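## Task

Remove the orange microphone from its stand and set it down on an empty area of the table, where it must come to rest touching no other object on the table. At the end the stand must be standing upright on the table. A stand must never tilt far while its own microphone is in contact with it. Opening the gripper while the orange microphone is moving quickly, or letting it drop or slide downward more than a few centimetres in total, can count as failure. The result only counts if it holds without the robot supporting anything.

## Robot and tools

Robot: two six-joint arms, left_arm and right_arm, each ending in a parallel two-finger gripper. The left arm's base sits at about (-0.039, +0.302, 0) m and the right arm's at (+0.021, -0.236, 0) m in the scene frame. Scene frame: origin on the tabletop between the arms, +x out across the table, +z up, left_arm on the +y side. The words left and right are arm names only, not image sides. Gripper frame: fingers point along its +z, and they open and close along its y axis. The reported end_effector_position is the point between the finger pads, roughly 1 cm short of the tips; reported positions can be somewhat wrong, more so at long reach.

The 14-number row (used by execute_actions rows and by move target): one flat list covering both arms, left_arm first then right_arm, each as dx, dy, dz, rx, ry, rz, opening. Every value lies in [-1, 1]; send all 14 even when one arm should stay put. dx..rz are an offset, not a pose: they are expressed in that gripper's own axes and counted from the gripper pose printed in the most recent result that showed it (before any such result in the current scene, and for second or later calls inside one reply, from where the gripper is when the action begins). Scale: 1.0 equals 0.6 m for dx, dy, dz and 180 degrees for rotation; rx, ry, rz form a single rotation vector. In a multi-row action each row is measured from that same reference pose, not from the previous row. Zero offsets therefore pull the arm back to the reference pose; they are not a pause. The opening value is absolute: +1 fully open (0.093 m gap), -1 closed.

Tools:
- execute_actions(actions, pictures). actions is a list holding at most one item, or empty. Empty list: no command, just returns the state with pictures. Action item: {"rows": [...], "steps": n}, up to 15 rows and n from 8 to 15 control steps of 1/30 s (default 15); each row drives one step and the final row repeats to fill the count. Wait item: {"steps": n} with n up to 300, counted from the previous result, so your reply time eats into it. pictures true adds camera images. The result arrives 8 steps before the action finishes; those remaining steps run while you compose your next reply.
- move(target, speed): drives each gripper in a straight line toward its offset target (same 14-number row and reference rule as above); both paths finish together, lasting 0.5 to 10 s, stopping short if longer is needed. speed is the path's top speed in m/s, 0.002 to 0.5 (default 0.25); rotation limited to twice that in rad/s. Openings are applied at the start. It does not avoid obstacles or the other arm, and grippers may lag, stray or overshoot speed, especially with a near-straight arm. Faster contact and targets set deeper past a contact mean harder impacts. The result adds a move: line with an ending (done, off_target, moving, held, fault) and any limits (paced = pose clipped; held = some steps blocked, after which the arm may jump faster), plus each gripper's remaining distance.
- wait(seconds): 0 to 10 s with no new command.
- zoom_image(camera, region): enlarges [x0, y0, x1, y1] pixels (at most 504 by 504) of the latest image from cam_head_left, cam_head_right, cam_left_wrist or cam_right_wrist (each 896x504).
- read_manual(section): returns URDF licence text only ("licences").
- finished_scene(scene): pass the current scene's number to end and grade it; irreversible. The next task then appears.

Control behaviour: each step the command is clipped to within 70 mm and 16 degrees of the measured pose, and inverse kinematics favours position over orientation. After an action ends, an arm drifts only to its last clipped pose, so check the result and send the remainder. Joint friction can leave the gripper up to about 31 mm off, and smaller commands may not move it. To hold an arm still, send the offset back to its desired pose in the first call of a reply, zeros afterwards, and always the opening it should keep.

Reading results: the state line gives each gripper's position (m) and quat_wxyz. Hand target (only when nothing is pending) shows where the controller is steering. HELD marks steps where a clearance check withheld part of your row; pose unreachable names an arm whose command was altered or blocked. grip_measured is the finger motor on the opening scale; pads meet near -0.94 and each mm of object width adds about 0.0208, with a per-gripper bias up to 0.02. Pads stop on contact while the motor continues, so squeeze force grows the further your value is below the object's width reading; keep sending the closing value to keep holding. Joint positions end with the gap in metres. Joint torques include friction, offsets and noise. MOTOR HOT warns from 75 °C; 90 °C pauses the arm for 10 s; 100 °C makes it go limp and fall (OVER-TEMPERATURE FAULT). Holding loads heats motors even while you think.

Avoid: arms striking or pressing each other, dropping or releasing a moving microphone, tipping a stand, hard pushes or slams, and knocking anything off the table. Loose objects may occasionally be nudged by outside disturbances. The simulation keeps running during your replies, so keep them short.

Each tool is called after ">>>" by a JSON object that holds its "op" and its "data".

## Session

>>> {"op": "execute_actions", "data": {"actions": []}}

Scene clock: 0.00 s of 4800.00 s.
left_arm: end_effector_position=(+0.4892, -0.0374, +0.3780) grip_measured=+0.998 end_effector_quat_wxyz=(+0.443, -0.286, +0.709, -0.468) | right_arm: end_effector_position=(+0.4509, -0.2743, +0.3414) grip_measured=+1.000 end_effector_quat_wxyz=(+0.397, +0.367, +0.590, +0.600)
Joint positions: left_arm=[-0.482  2.09   2.158 -0.243 -0.19  -1.229  0.093] | right_arm=[-0.305  1.4    0.993  0.457 -0.805  1.579  0.093]
Joint velocities: left_arm=[-0.007  0.002 -0.017  0.007  0.007 -0.007 -0.001] | right_arm=[ 0.002 -0.007  0.002 -0.037 -0.051 -0.007  0.   ]
Joint torques (N m, as the arm reports them, + toward a larger angle): no reading
Hand target (left_arm): +0.489, -0.037, +0.378; +0.443, -0.286, +0.709, -0.468
Hand target (right_arm): +0.451, -0.274, +0.341; +0.397, +0.367, +0.590, +0.600
camera_calibration (this result's frames):
cam_left_wrist: T_world_to_cam=[[0.00402664, -0.392001, 0.919956, -0.367181], [-0.778331, -0.578825, -0.243236, 0.495169], [0.627842, -0.71505, -0.307437, -0.139767], [0, 0, 0, 1]] pos_world=[0.474635, 0.0427408, 0.415263]
cam_right_wrist: T_world_to_cam=[[0.0384704, -0.012528, -0.999181, 0.31994], [-0.748083, 0.662566, -0.0371101, 0.574404], [0.662489, 0.748899, 0.0161172, -0.0160889], [0, 0, 0, 1]] pos_world=[0.428053, -0.364524, 0.341253]

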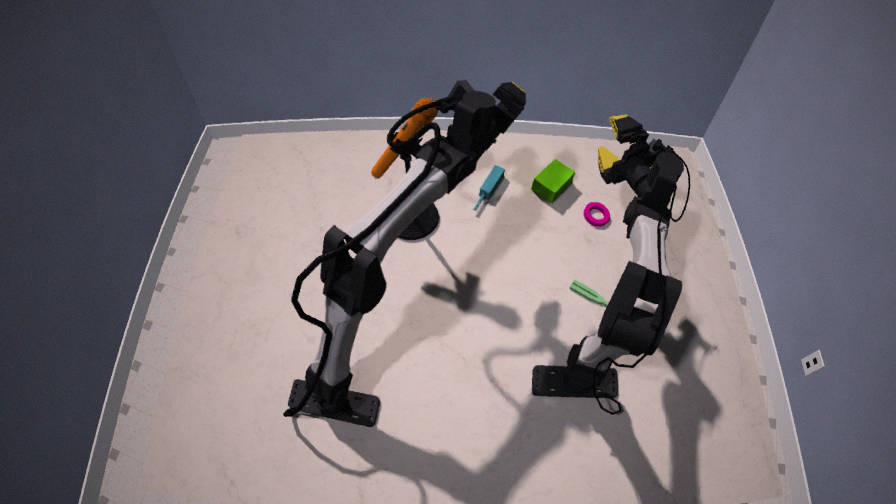

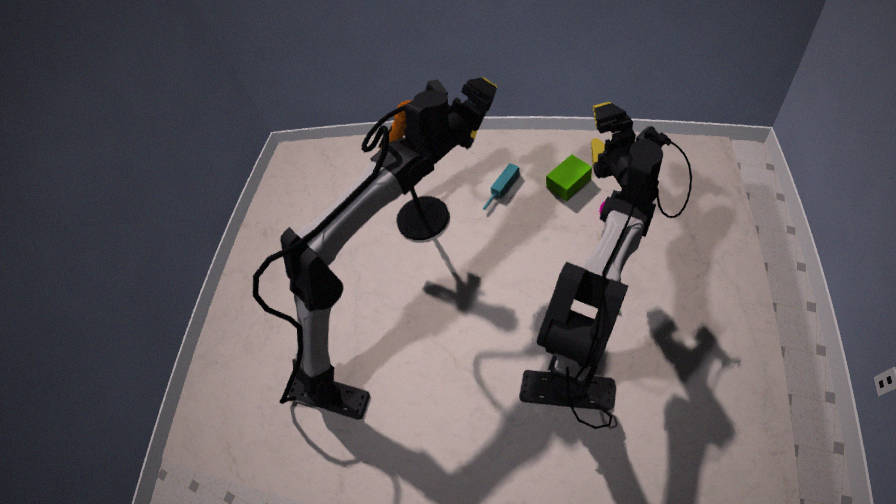

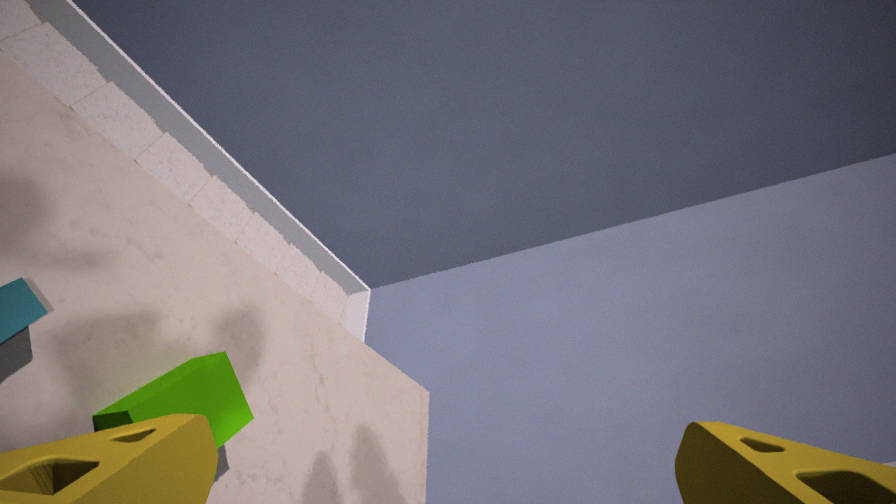

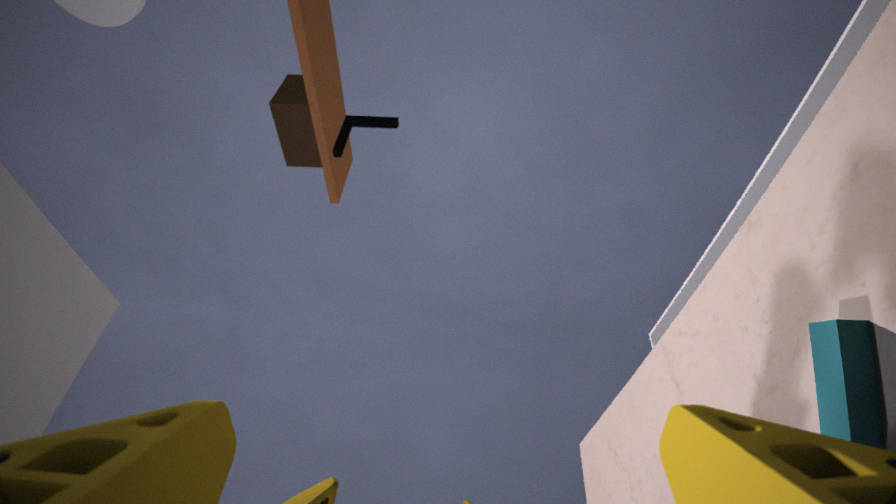

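>>> {"op": "zoom_image", "data": {"camera": "cam_head_left", "region": [360, 80, 480, 200]}}

>>> {"op": "zoom_image", "data": {"camera": "cam_head_right", "region": [345, 80, 505, 250]}}

Region (360, 80, 480, 200) of cam_head_left's 896x504 image, scaled by 4.200, with more detail than that image has.

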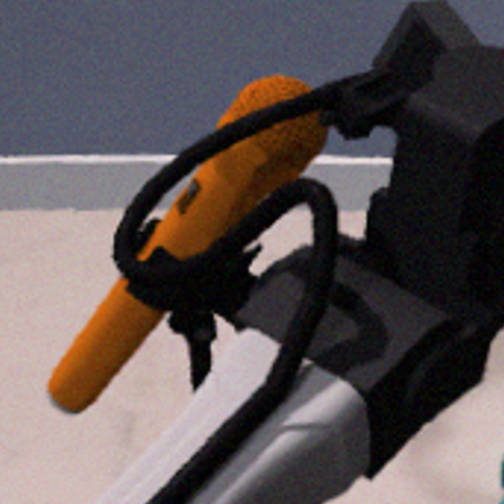

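Region (345, 80, 505, 250) of cam_head_right's 896x504 image, scaled by 2.965, with more detail than that image has; it fills the left 474 columns of this view, and the rest is white.

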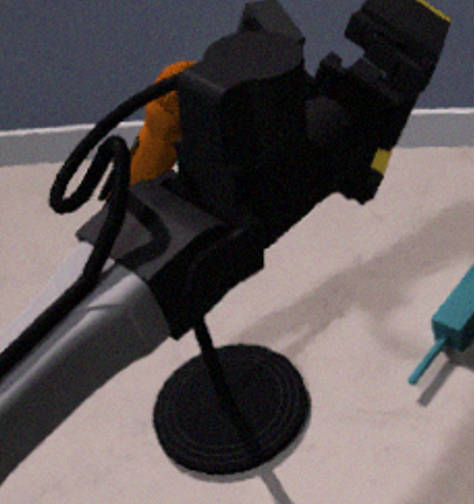

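>>> {"op": "move", "data": {"target": [0.0774, -0.0103, -0.2762, -0.0497, 0.0521, 0.2601, 0.45, 0.1555, -0.0857, 0.1205, -0.0655, 0.1612, -0.2594, 0.6], "speed": 0.4}}

Scene clock: 8.67 s of 4800.00 s.
left_arm: end_effector_position=(+0.3239, -0.0098, +0.4093) grip_measured=+0.452 end_effector_quat_wxyz=(+0.521, +0.014, +0.821, -0.235) | right_arm: end_effector_position=(+0.4800, -0.1642, +0.2841) grip_measured=+0.603 end_effector_quat_wxyz=(+0.476, -0.080, +0.704, +0.521)
Joint positions: left_arm=[-0.698  1.637  1.886 -0.631 -0.37  -0.551  0.067] | right_arm=[-0.109  1.709  1.107  0.591 -1.123  0.708  0.074]
Joint velocities: left_arm=[-0.002  0.002 -0.017 -0.022  0.037 -0.037  0.   ] | right_arm=[-0.012 -0.002 -0.012 -0.007  0.081  0.037 -0.001]
Joint torques (N m, as the arm reports them, + toward a larger angle): left_arm=[-0.32 -8.37  5.94  1.64 -0.18  0.15] | right_arm=[ 0.83 -8.54  9.03  1.45 -0.12 -0.13]
Hand target (left_arm): +0.321, -0.010, +0.396; +0.511, +0.023, +0.831, -0.219
Hand target (right_arm): +0.480, -0.160, +0.290; +0.478, -0.093, +0.701, +0.521
Off the commanded pose (left_arm): 0.015 m, 3 deg.
Off the commanded pose (right_arm): 0.007 m, 1 deg.
Kept back: nothing.
After step 90, 3.63 s passed at rest.
move: off_target (left_arm)
camera_calibration (this result's frames):
cam_left_wrist: T_world_to_cam=[[-0.255388, -0.889541, 0.378807, -0.0837995], [-0.774515, -0.0462847, -0.63086, 0.552777], [0.578709, -0.454506, -0.677142, 0.163176], [0, 0, 0, 1]] pos_world=[0.312301, 0.0252067, 0.490962]
cam_right_wrist: T_world_to_cam=[[0.605394, -0.448111, -0.657795, -0.177702], [-0.727619, 0.0233789, -0.685583, 0.590517], [0.322596, 0.893672, -0.311901, 0.16312], [0, 0, 0, 1]] pos_world=[0.48463, -0.239211, 0.338834]

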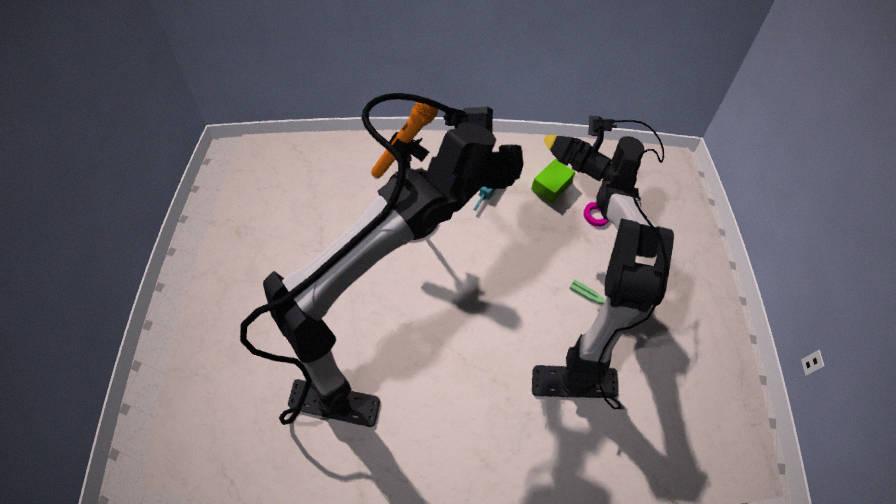

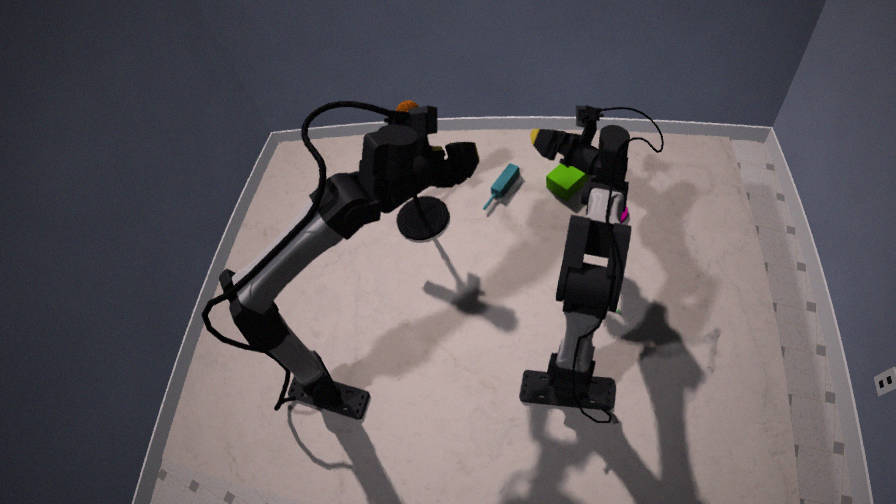

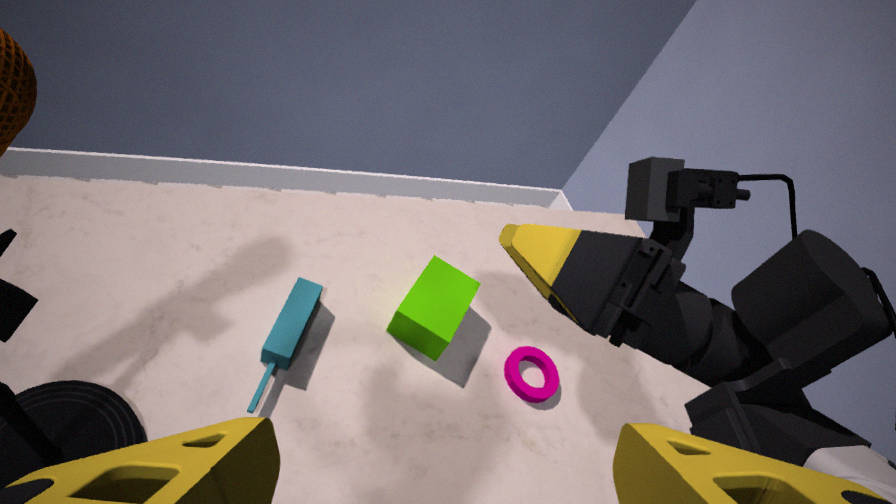

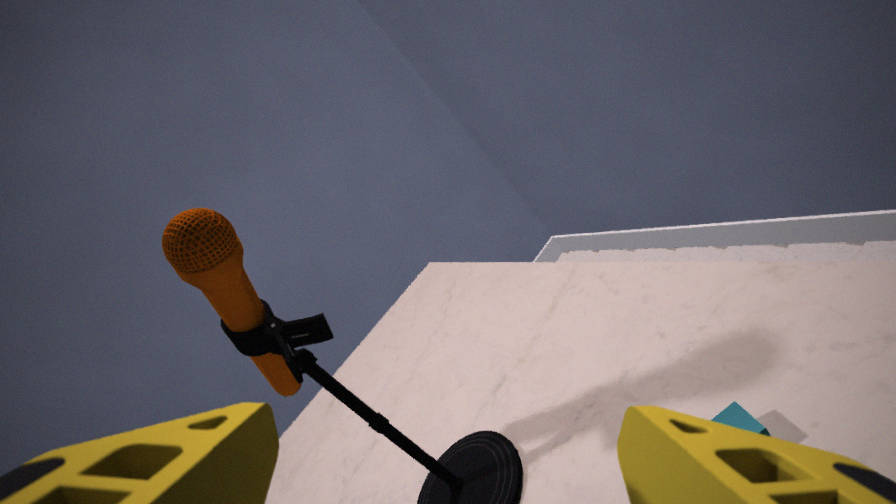

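>>> {"op": "execute_actions", "data": {"actions": []}}

Scene clock: 10.47 s of 4800.00 s.
left_arm: end_effector_position=(+0.3239, -0.0096, +0.4092) grip_measured=+0.452 end_effector_quat_wxyz=(+0.521, +0.014, +0.821, -0.234) | right_arm: end_effector_position=(+0.4799, -0.1641, +0.2836) grip_measured=+0.603 end_effector_quat_wxyz=(+0.475, -0.081, +0.705, +0.521)
Joint positions: left_arm=[-0.698  1.637  1.886 -0.631 -0.371 -0.551  0.067] | right_arm=[-0.109  1.709  1.107  0.587 -1.124  0.704  0.074]
Joint velocities: left_arm=[-0.002 -0.007  0.007 -0.022 -0.007  0.022  0.001] | right_arm=[-0.007 -0.007  0.002 -0.051  0.007  0.051  0.   ]
Joint torques (N m, as the arm reports them, + toward a larger angle): left_arm=[-0.32 -8.37  6.02  1.61 -0.16  0.15] | right_arm=[ 0.69 -8.66  9.01  1.47 -0.15 -0.1 ]
Hand target (left_arm): +0.321, -0.010, +0.396; +0.511, +0.023, +0.831, -0.219
Hand target (right_arm): +0.480, -0.160, +0.290; +0.478, -0.093, +0.701, +0.521
Off the commanded pose (left_arm): 0.015 m, 3 deg.
Off the commanded pose (right_arm): 0.008 m, 1 deg.
Kept back: nothing.
Steps of this call (steps 1 to 54: nothing new was sent). Readings (end_effector_position):
1: left_arm (+0.3239, -0.0097, +0.4093) | right_arm (+0.4799, -0.1641, +0.2840)
2: left_arm (+0.3239, -0.0097, +0.4093) | right_arm (+0.4799, -0.1641, +0.2840)
4: left_arm (+0.3239, -0.0097, +0.4092) | right_arm (+0.4799, -0.1641, +0.2838)
8: left_arm (+0.3239, -0.0096, +0.4092) | right_arm (+0.4799, -0.1641, +0.2837)
54: the state above
camera_calibration (this result's frames):
cam_left_wrist: T_world_to_cam=[[-0.254917, -0.889989, 0.37807, -0.0834989], [-0.77442, -0.0462271, -0.630981, 0.552791], [0.579043, -0.453633, -0.677441, 0.163195], [0, 0, 0, 1]] pos_world=[0.31231, 0.0252716, 0.490924]
cam_right_wrist: T_world_to_cam=[[0.60514, -0.448888, -0.6575, -0.17807], [-0.728082, 0.0220223, -0.685136, 0.590049], [0.322029, 0.893317, -0.313501, 0.163619], [0, 0, 0, 1]] pos_world=[0.484671, -0.239092, 0.338478]

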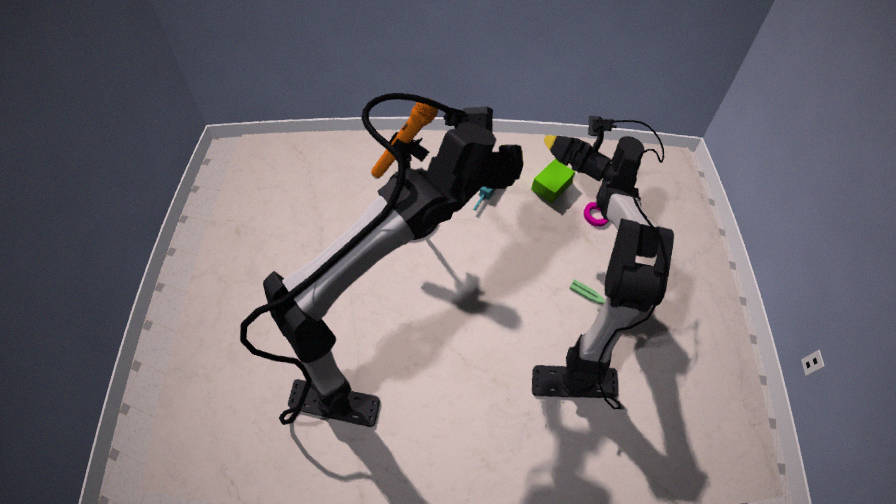

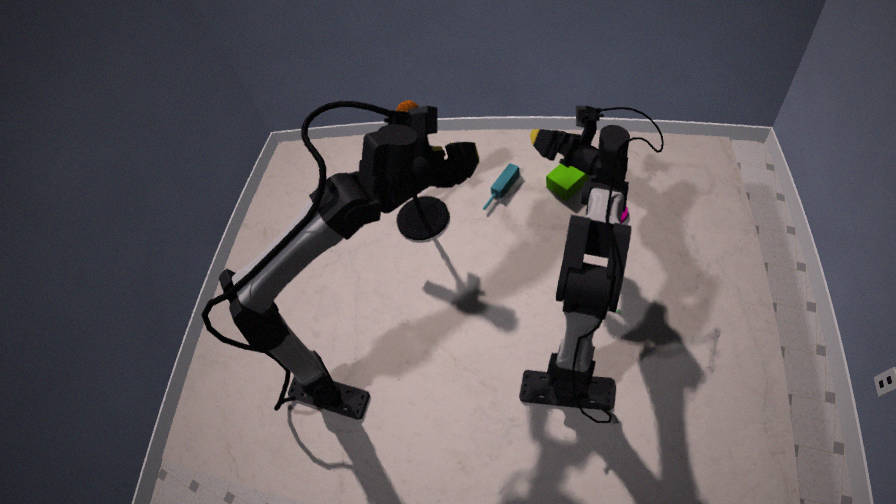

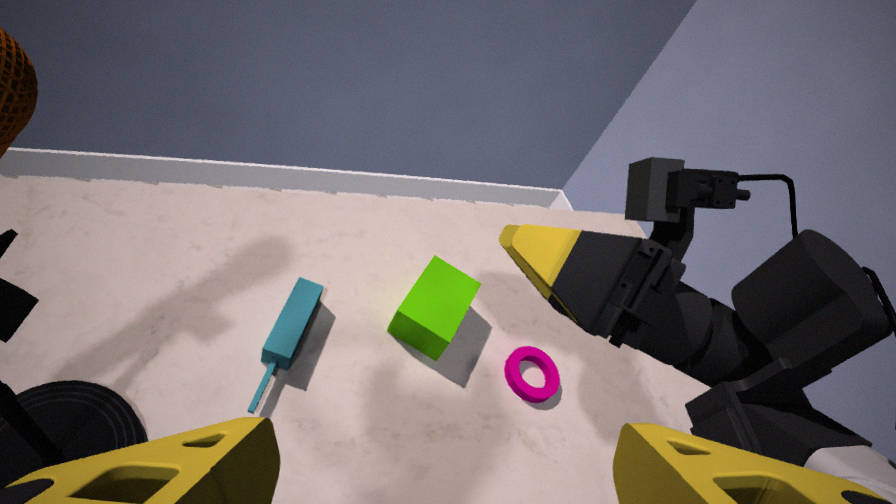

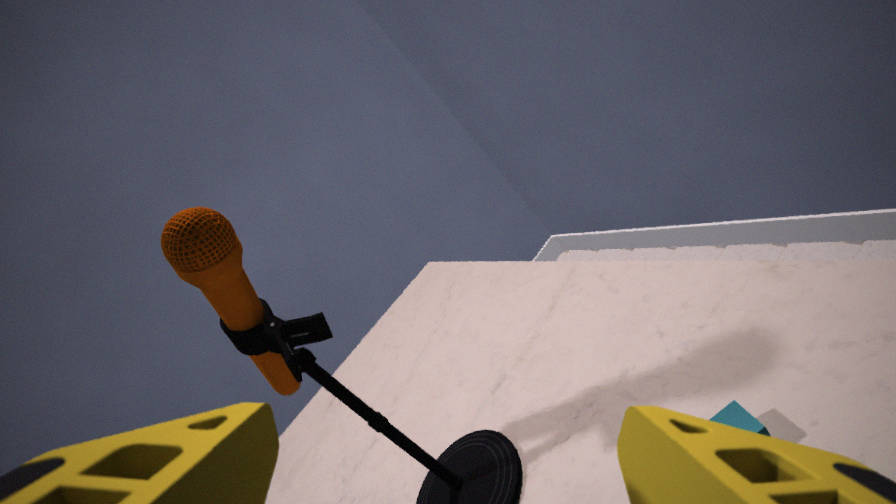

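>>> {"op": "move", "data": {"target": [-0.0403,0.3024,-0.0576,-0.0515,0.0629,0.2689,0.45, 0.1619,0.0901,0.2366,-0.1644,0.0594,-0.2232,0.6], "speed": 0.35}}

Scene clock: 18.07 s of 4800.00 s.
left_arm: end_effector_position=(+0.3601, +0.1676, +0.3871) grip_measured=+0.452 end_effector_quat_wxyz=(+0.503, +0.323, +0.799, +0.070) | right_arm: end_effector_position=(+0.4798, +0.0100, +0.2344) grip_measured=+0.603 end_effector_quat_wxyz=(+0.515, -0.468, +0.533, +0.480)
Joint positions: left_arm=[-0.226  1.468  1.763 -0.804 -0.103  0.465  0.067] | right_arm=[ 0.245  2.071  1.392  0.651 -1.297  0.002  0.074]
Joint velocities: left_arm=[ 0.002 -0.012 -0.017 -0.007  0.022 -0.022 -0.001] | right_arm=[ 0.002 -0.002 -0.017 -0.007 -0.022 -0.051 -0.001]
Joint torques (N m, as the arm reports them, + toward a larger angle): left_arm=[ 0.74 -7.17  5.91  1.61  0.13  0.11] | right_arm=[  0.51 -12.68   8.69   1.32  -0.13  -0.09]
Hand target (left_arm): +0.356, +0.171, +0.378; +0.490, +0.330, +0.804, +0.070
Hand target (right_arm): +0.479, +0.012, +0.245; +0.521, -0.478, +0.522, +0.476
Off the commanded pose (left_arm): 0.014 m, 2 deg.
Off the commanded pose (right_arm): 0.011 m, 2 deg.
Kept back: nothing.
After step 90, 2.43 s passed at rest.
move: off_target (left_arm, right_arm)
camera_calibration (this result's frames):
cam_left_wrist: T_world_to_cam=[[-0.436401, -0.789769, -0.431068, 0.453605], [-0.620492, 0.61111, -0.491461, 0.355382], [0.651571, 0.0530002, -0.756734, 0.127349], [0, 0, 0, 1]] pos_world=[0.335488, 0.134316, 0.46656]
cam_right_wrist: T_world_to_cam=[[0.994023, -0.104833, -0.030473, -0.469213], [-0.0707775, -0.4063, -0.910994, 0.294213], [0.0831213, 0.907706, -0.411291, 0.130068], [0, 0, 0, 1]] pos_world=[0.476421, -0.0477134, 0.307224]

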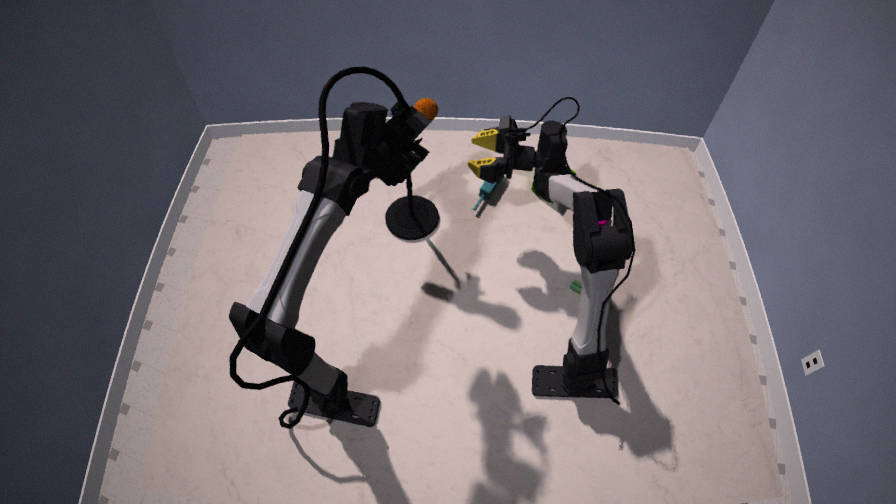

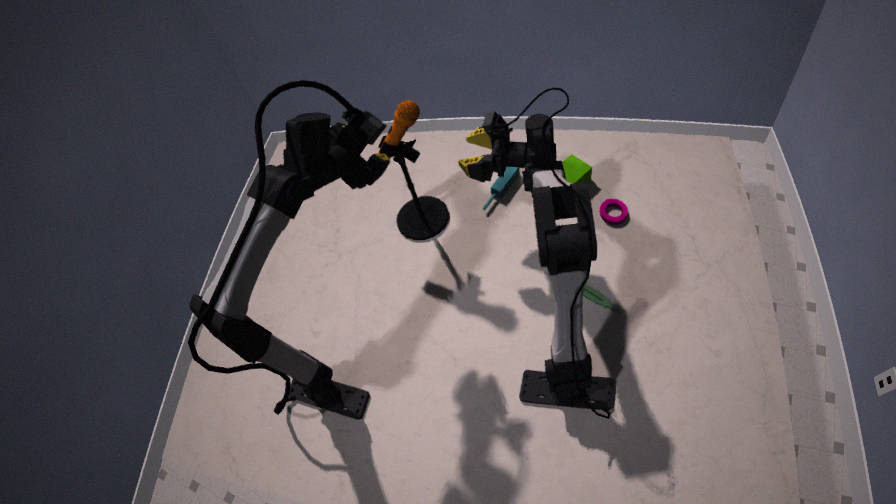

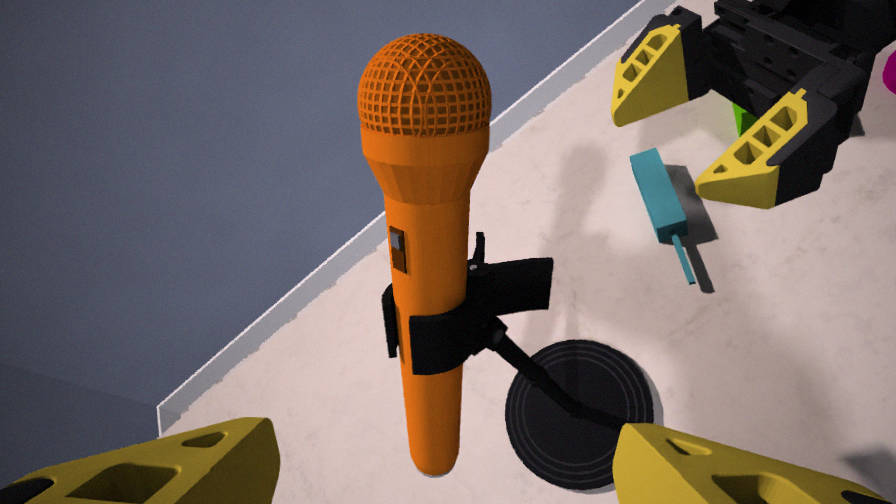

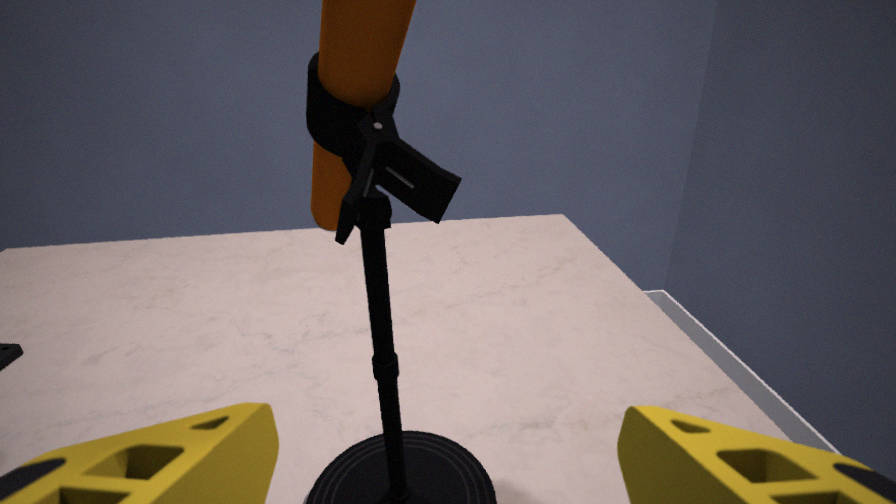

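>>> {"op": "zoom_image", "data": {"camera": "cam_right_wrist", "region": [280, 30, 500, 260]}}

>>> {"op": "zoom_image", "data": {"camera": "cam_left_wrist", "region": [340, 180, 580, 400]}}

Region (280, 30, 500, 260) of cam_right_wrist's 896x504 image, scaled by 2.191, with more detail than that image has; it fills the left 482 columns of this view, and the rest is white.

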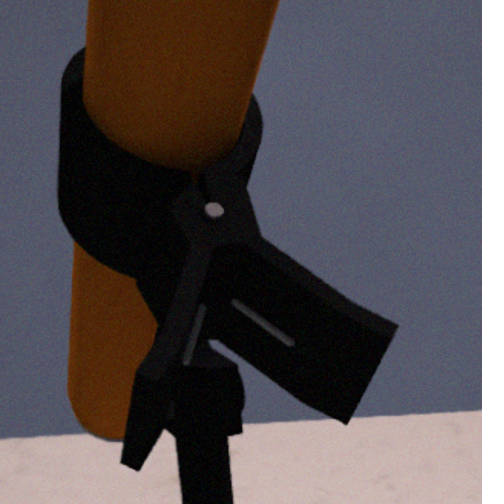

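Region (340, 180, 580, 400) of cam_left_wrist's 896x504 image, scaled by 2.100, with more detail than that image has; it fills the top 462 rows of this view, and the rest is white.

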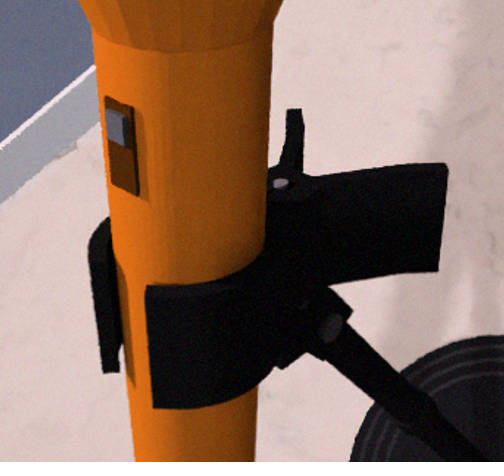

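>>> {"op": "zoom_image", "data": {"camera": "cam_left_wrist", "region": [330, 20, 530, 230]}}

>>> {"op": "zoom_image", "data": {"camera": "cam_left_wrist", "region": [370, 360, 510, 500]}}

>>> {"op": "zoom_image", "data": {"camera": "cam_right_wrist", "region": [300, 150, 480, 260]}}

>>> {"op": "zoom_image", "data": {"camera": "cam_right_wrist", "region": [290, 330, 510, 504]}}

Region (330, 20, 530, 230) of cam_left_wrist's 896x504 image, scaled by 2.400, with more detail than that image has; it fills the left 480 columns of this view, and the rest is white.

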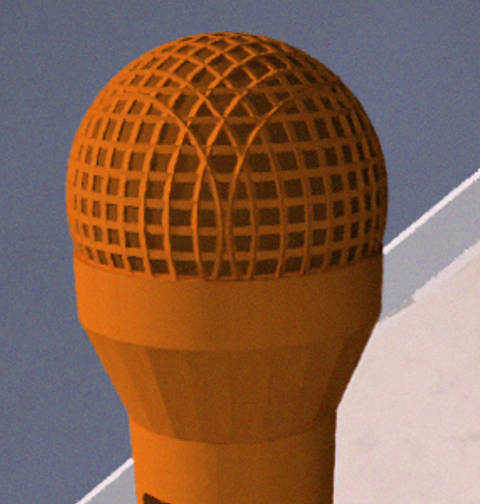

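Region (370, 360, 510, 500) of cam_left_wrist's 896x504 image, scaled by 3.600, with more detail than that image has.

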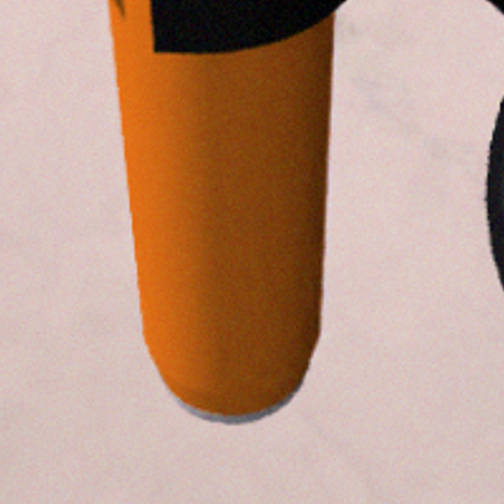

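Region (300, 150, 480, 260) of cam_right_wrist's 896x504 image, scaled by 2.800, with more detail than that image has.

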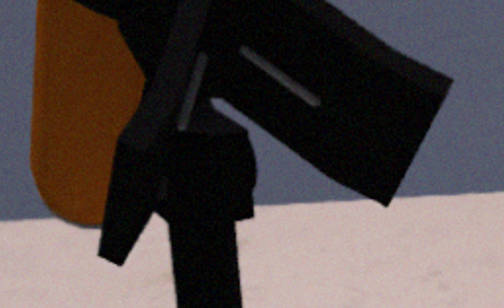

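Region (290, 330, 510, 504) of cam_right_wrist's 896x504 image, scaled by 2.291, with more detail than that image has; it fills the top 399 rows of this view, and the rest is white.

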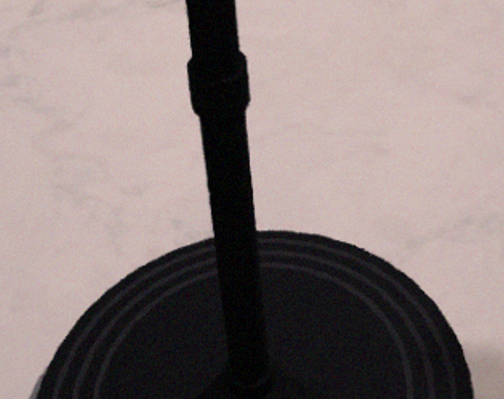

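>>> {"op": "move", "data": {"target": [0.0183,0.0117,0.145,0.003,0.004,0.002,0.45, -0.0307,0.0151,0.1273,-0.0767,-0.0289,-0.0063,0.72], "speed": 0.2}}

Scene clock: 30.70 s of 4800.00 s.
left_arm: end_effector_position=(+0.4306, +0.1590, +0.3409) grip_measured=+0.452 end_effector_quat_wxyz=(+0.497, +0.325, +0.802, +0.069) | right_arm: end_effector_position=(+0.4800, +0.0853, +0.2489) grip_measured=+0.717 end_effector_quat_wxyz=(-0.481, +0.506, -0.453, -0.555)
Joint positions: left_arm=[-0.177  1.659  1.763 -0.625 -0.06   0.49   0.067] | right_arm=[ 0.381  2.34   1.706  1.043 -1.371  0.418  0.08 ]
Joint velocities: left_arm=[ 0.007 -0.017  0.012  0.022 -0.066 -0.051 -0.   ] | right_arm=[ 0.007  0.022  0.007  0.095 -0.022 -0.007  0.001]
Joint torques (N m, as the arm reports them, + toward a larger angle): left_arm=[ 0.85 -8.11  9.02  1.77  0.15  0.1 ] | right_arm=[  0.52 -13.39   8.47   1.2    0.13   0.08]
Hand target (left_arm): +0.433, +0.161, +0.339; +0.496, +0.328, +0.801, +0.070
Hand target (right_arm): +0.479, +0.087, +0.253; +0.483, -0.511, +0.445, +0.555
Off the commanded pose (left_arm): 0.004 m, 0 deg.
Off the commanded pose (right_arm): 0.004 m, 1 deg.
Kept back: nothing.
After step 90, 8.13 s passed at rest.
move: done
camera_calibration (this result's frames):
cam_left_wrist: T_world_to_cam=[[-0.442517, -0.787769, -0.428485, 0.459075], [-0.627117, 0.613396, -0.480073, 0.380271], [0.641018, 0.0562699, -0.765461, 0.053901], [0, 0, 0, 1]] pos_world=[0.407071, 0.125356, 0.420524]
cam_right_wrist: T_world_to_cam=[[0.992278, 0.122744, -0.0178677, -0.482776], [0.0238918, -0.33049, -0.943507, 0.294187], [-0.121715, 0.935794, -0.330871, 0.143625], [0, 0, 0, 1]] pos_world=[0.489501, 0.0220802, 0.316463]

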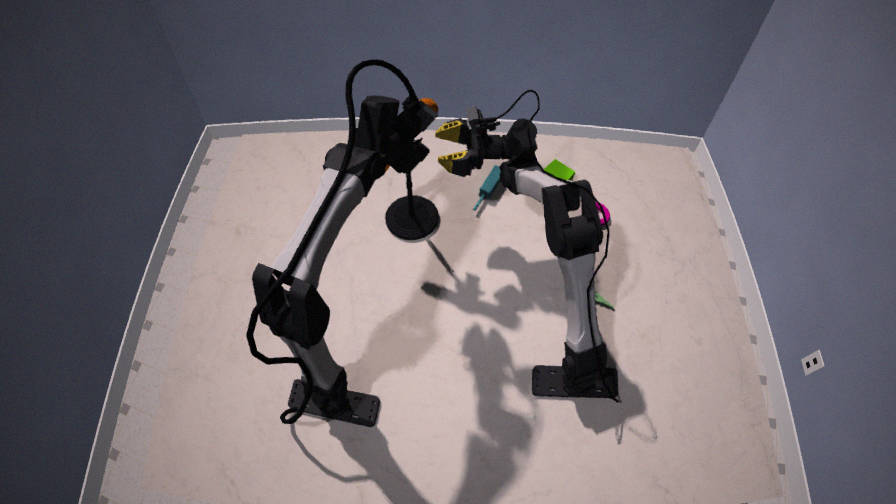

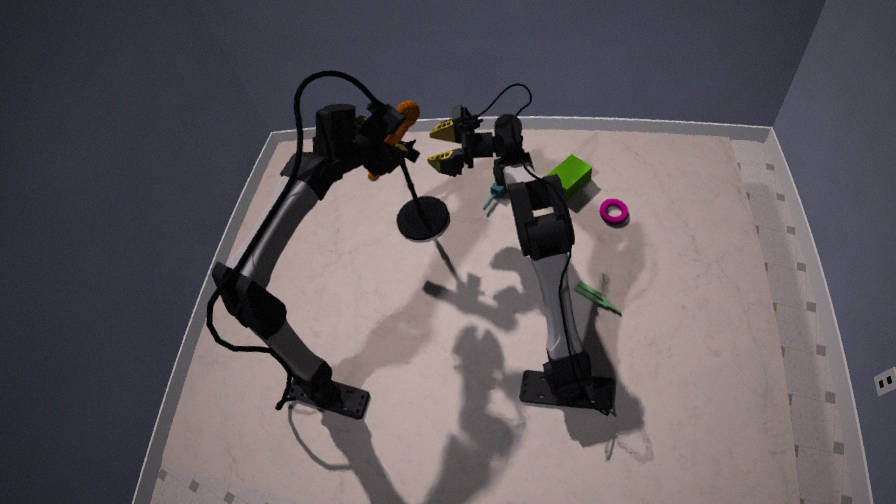

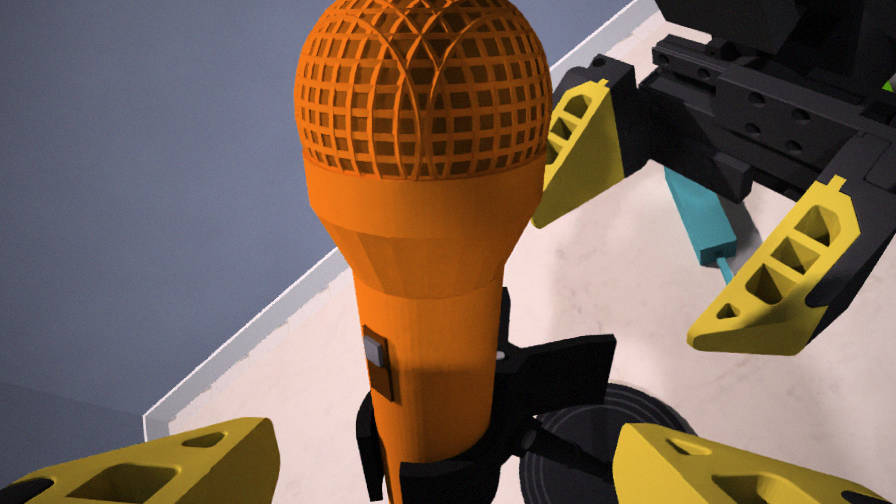

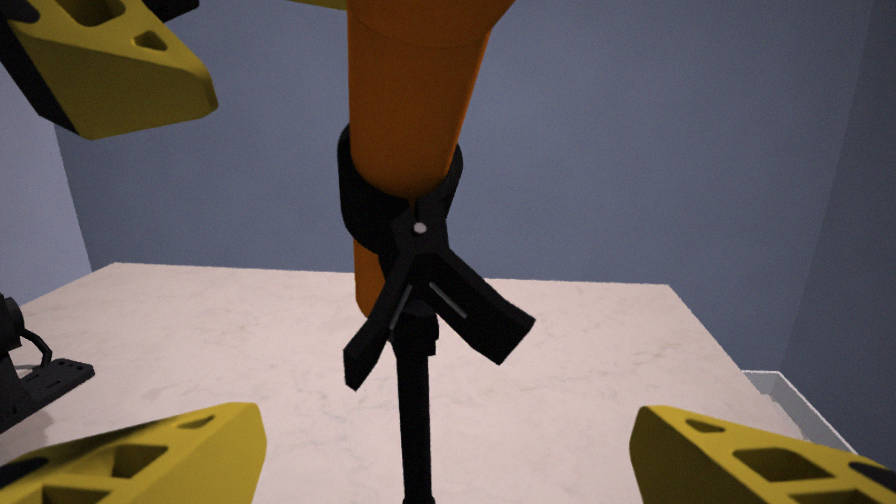

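>>> {"op": "move", "data": {"target": [-0.0133,0.0117,0.0783,0.001,0.0,0.002,0.42, 0.003,0.0059,0.0798,-0.0402,-0.0026,-0.0018,0.62], "speed": 0.1}}

Scene clock: 34.03 s of 4800.00 s.
left_arm: end_effector_position=(+0.4702, +0.1481, +0.3228) grip_measured=+0.422 end_effector_quat_wxyz=(+0.491, +0.327, +0.804, +0.069) | right_arm: end_effector_position=(+0.4730, +0.1299, +0.2469) grip_measured=+0.623 end_effector_quat_wxyz=(-0.450, +0.528, -0.423, -0.583)
Joint positions: left_arm=[-0.171  1.811  1.878 -0.6   -0.054  0.493  0.065] | right_arm=[ 0.46   2.475  1.913  1.066 -1.396  0.516  0.075]
Joint velocities: left_arm=[-0.002  0.012  0.012  0.007 -0.007  0.022 -0.001] | right_arm=[-0.012 -0.007 -0.007  0.022  0.007  0.022  0.   ]
Joint torques (N m, as the arm reports them, + toward a larger angle): left_arm=[ 0.88 -9.13 11.    1.74  0.14  0.11] | right_arm=[  0.53 -14.39   8.57   1.16   0.22   0.1 ]
Hand target (left_arm): +0.475, +0.150, +0.326; +0.496, +0.328, +0.801, +0.070
Hand target (right_arm): +0.471, +0.132, +0.251; -0.451, +0.535, -0.414, -0.582
Off the commanded pose (left_arm): 0.007 m, 1 deg.
Off the commanded pose (right_arm): 0.005 m, 1 deg.
Kept back: nothing.
move: done
camera_calibration (this result's frames):
cam_left_wrist: T_world_to_cam=[[-0.448312, -0.785581, -0.426473, 0.462048], [-0.632069, 0.615962, -0.470191, 0.401923], [0.632064, 0.058768, -0.772684, 0.0213984], [0, 0, 0, 1]] pos_world=[0.44766, 0.114149, 0.402566]
cam_right_wrist: T_world_to_cam=[[0.972692, 0.231321, -0.0189726, -0.485908], [0.057995, -0.321387, -0.94517, 0.29035], [-0.224736, 0.91826, -0.326026, 0.15017], [0, 0, 0, 1]] pos_world=[0.489549, 0.0678211, 0.31417]

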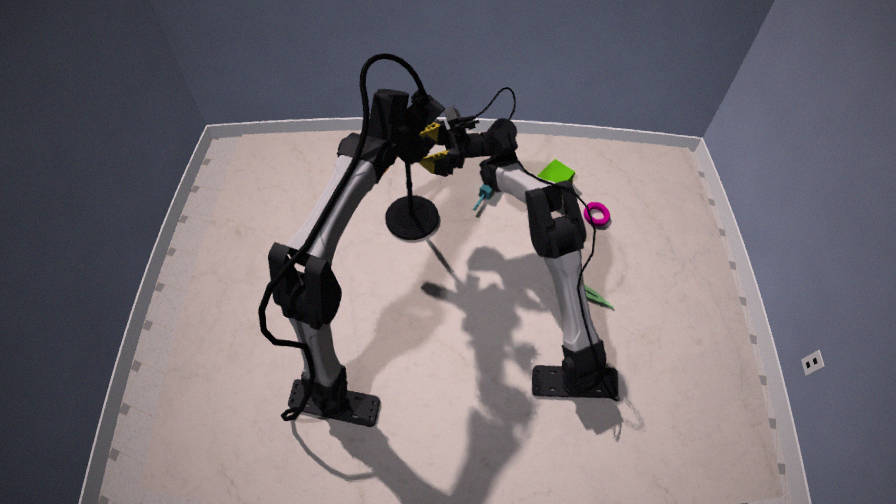

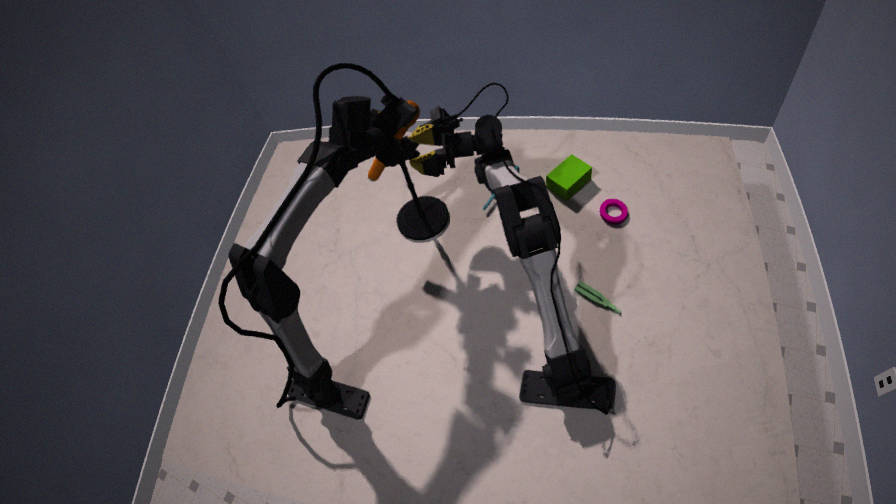

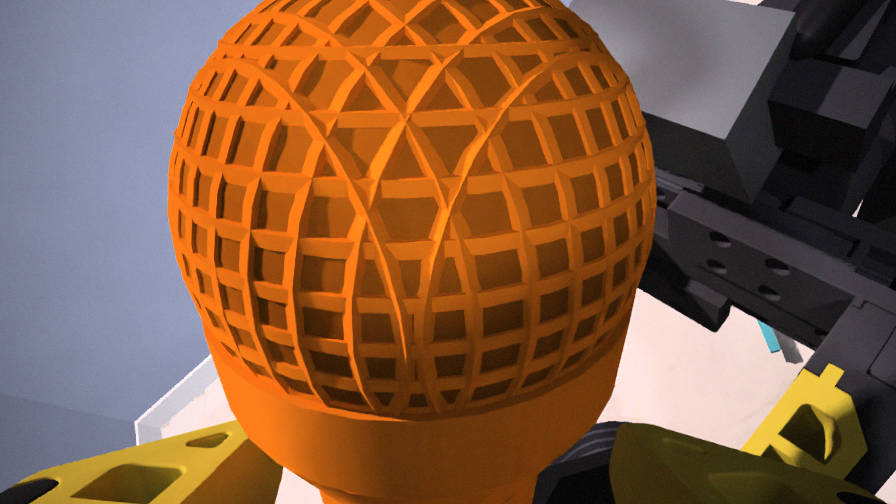

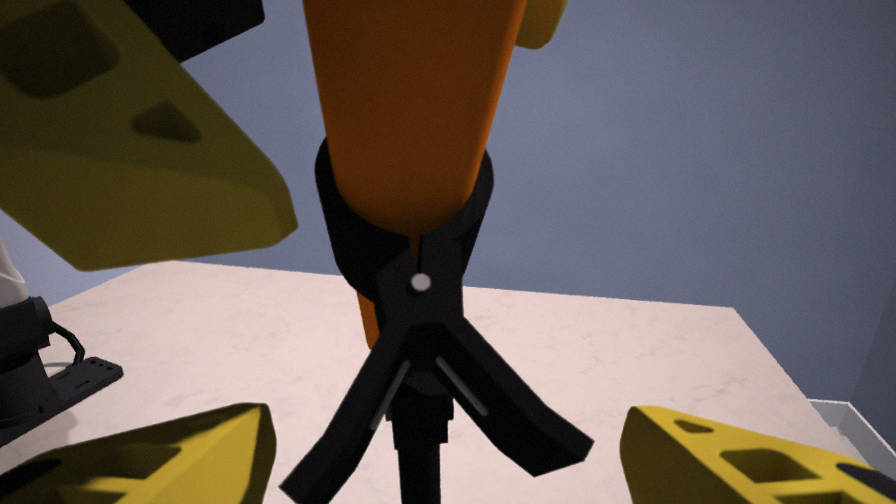

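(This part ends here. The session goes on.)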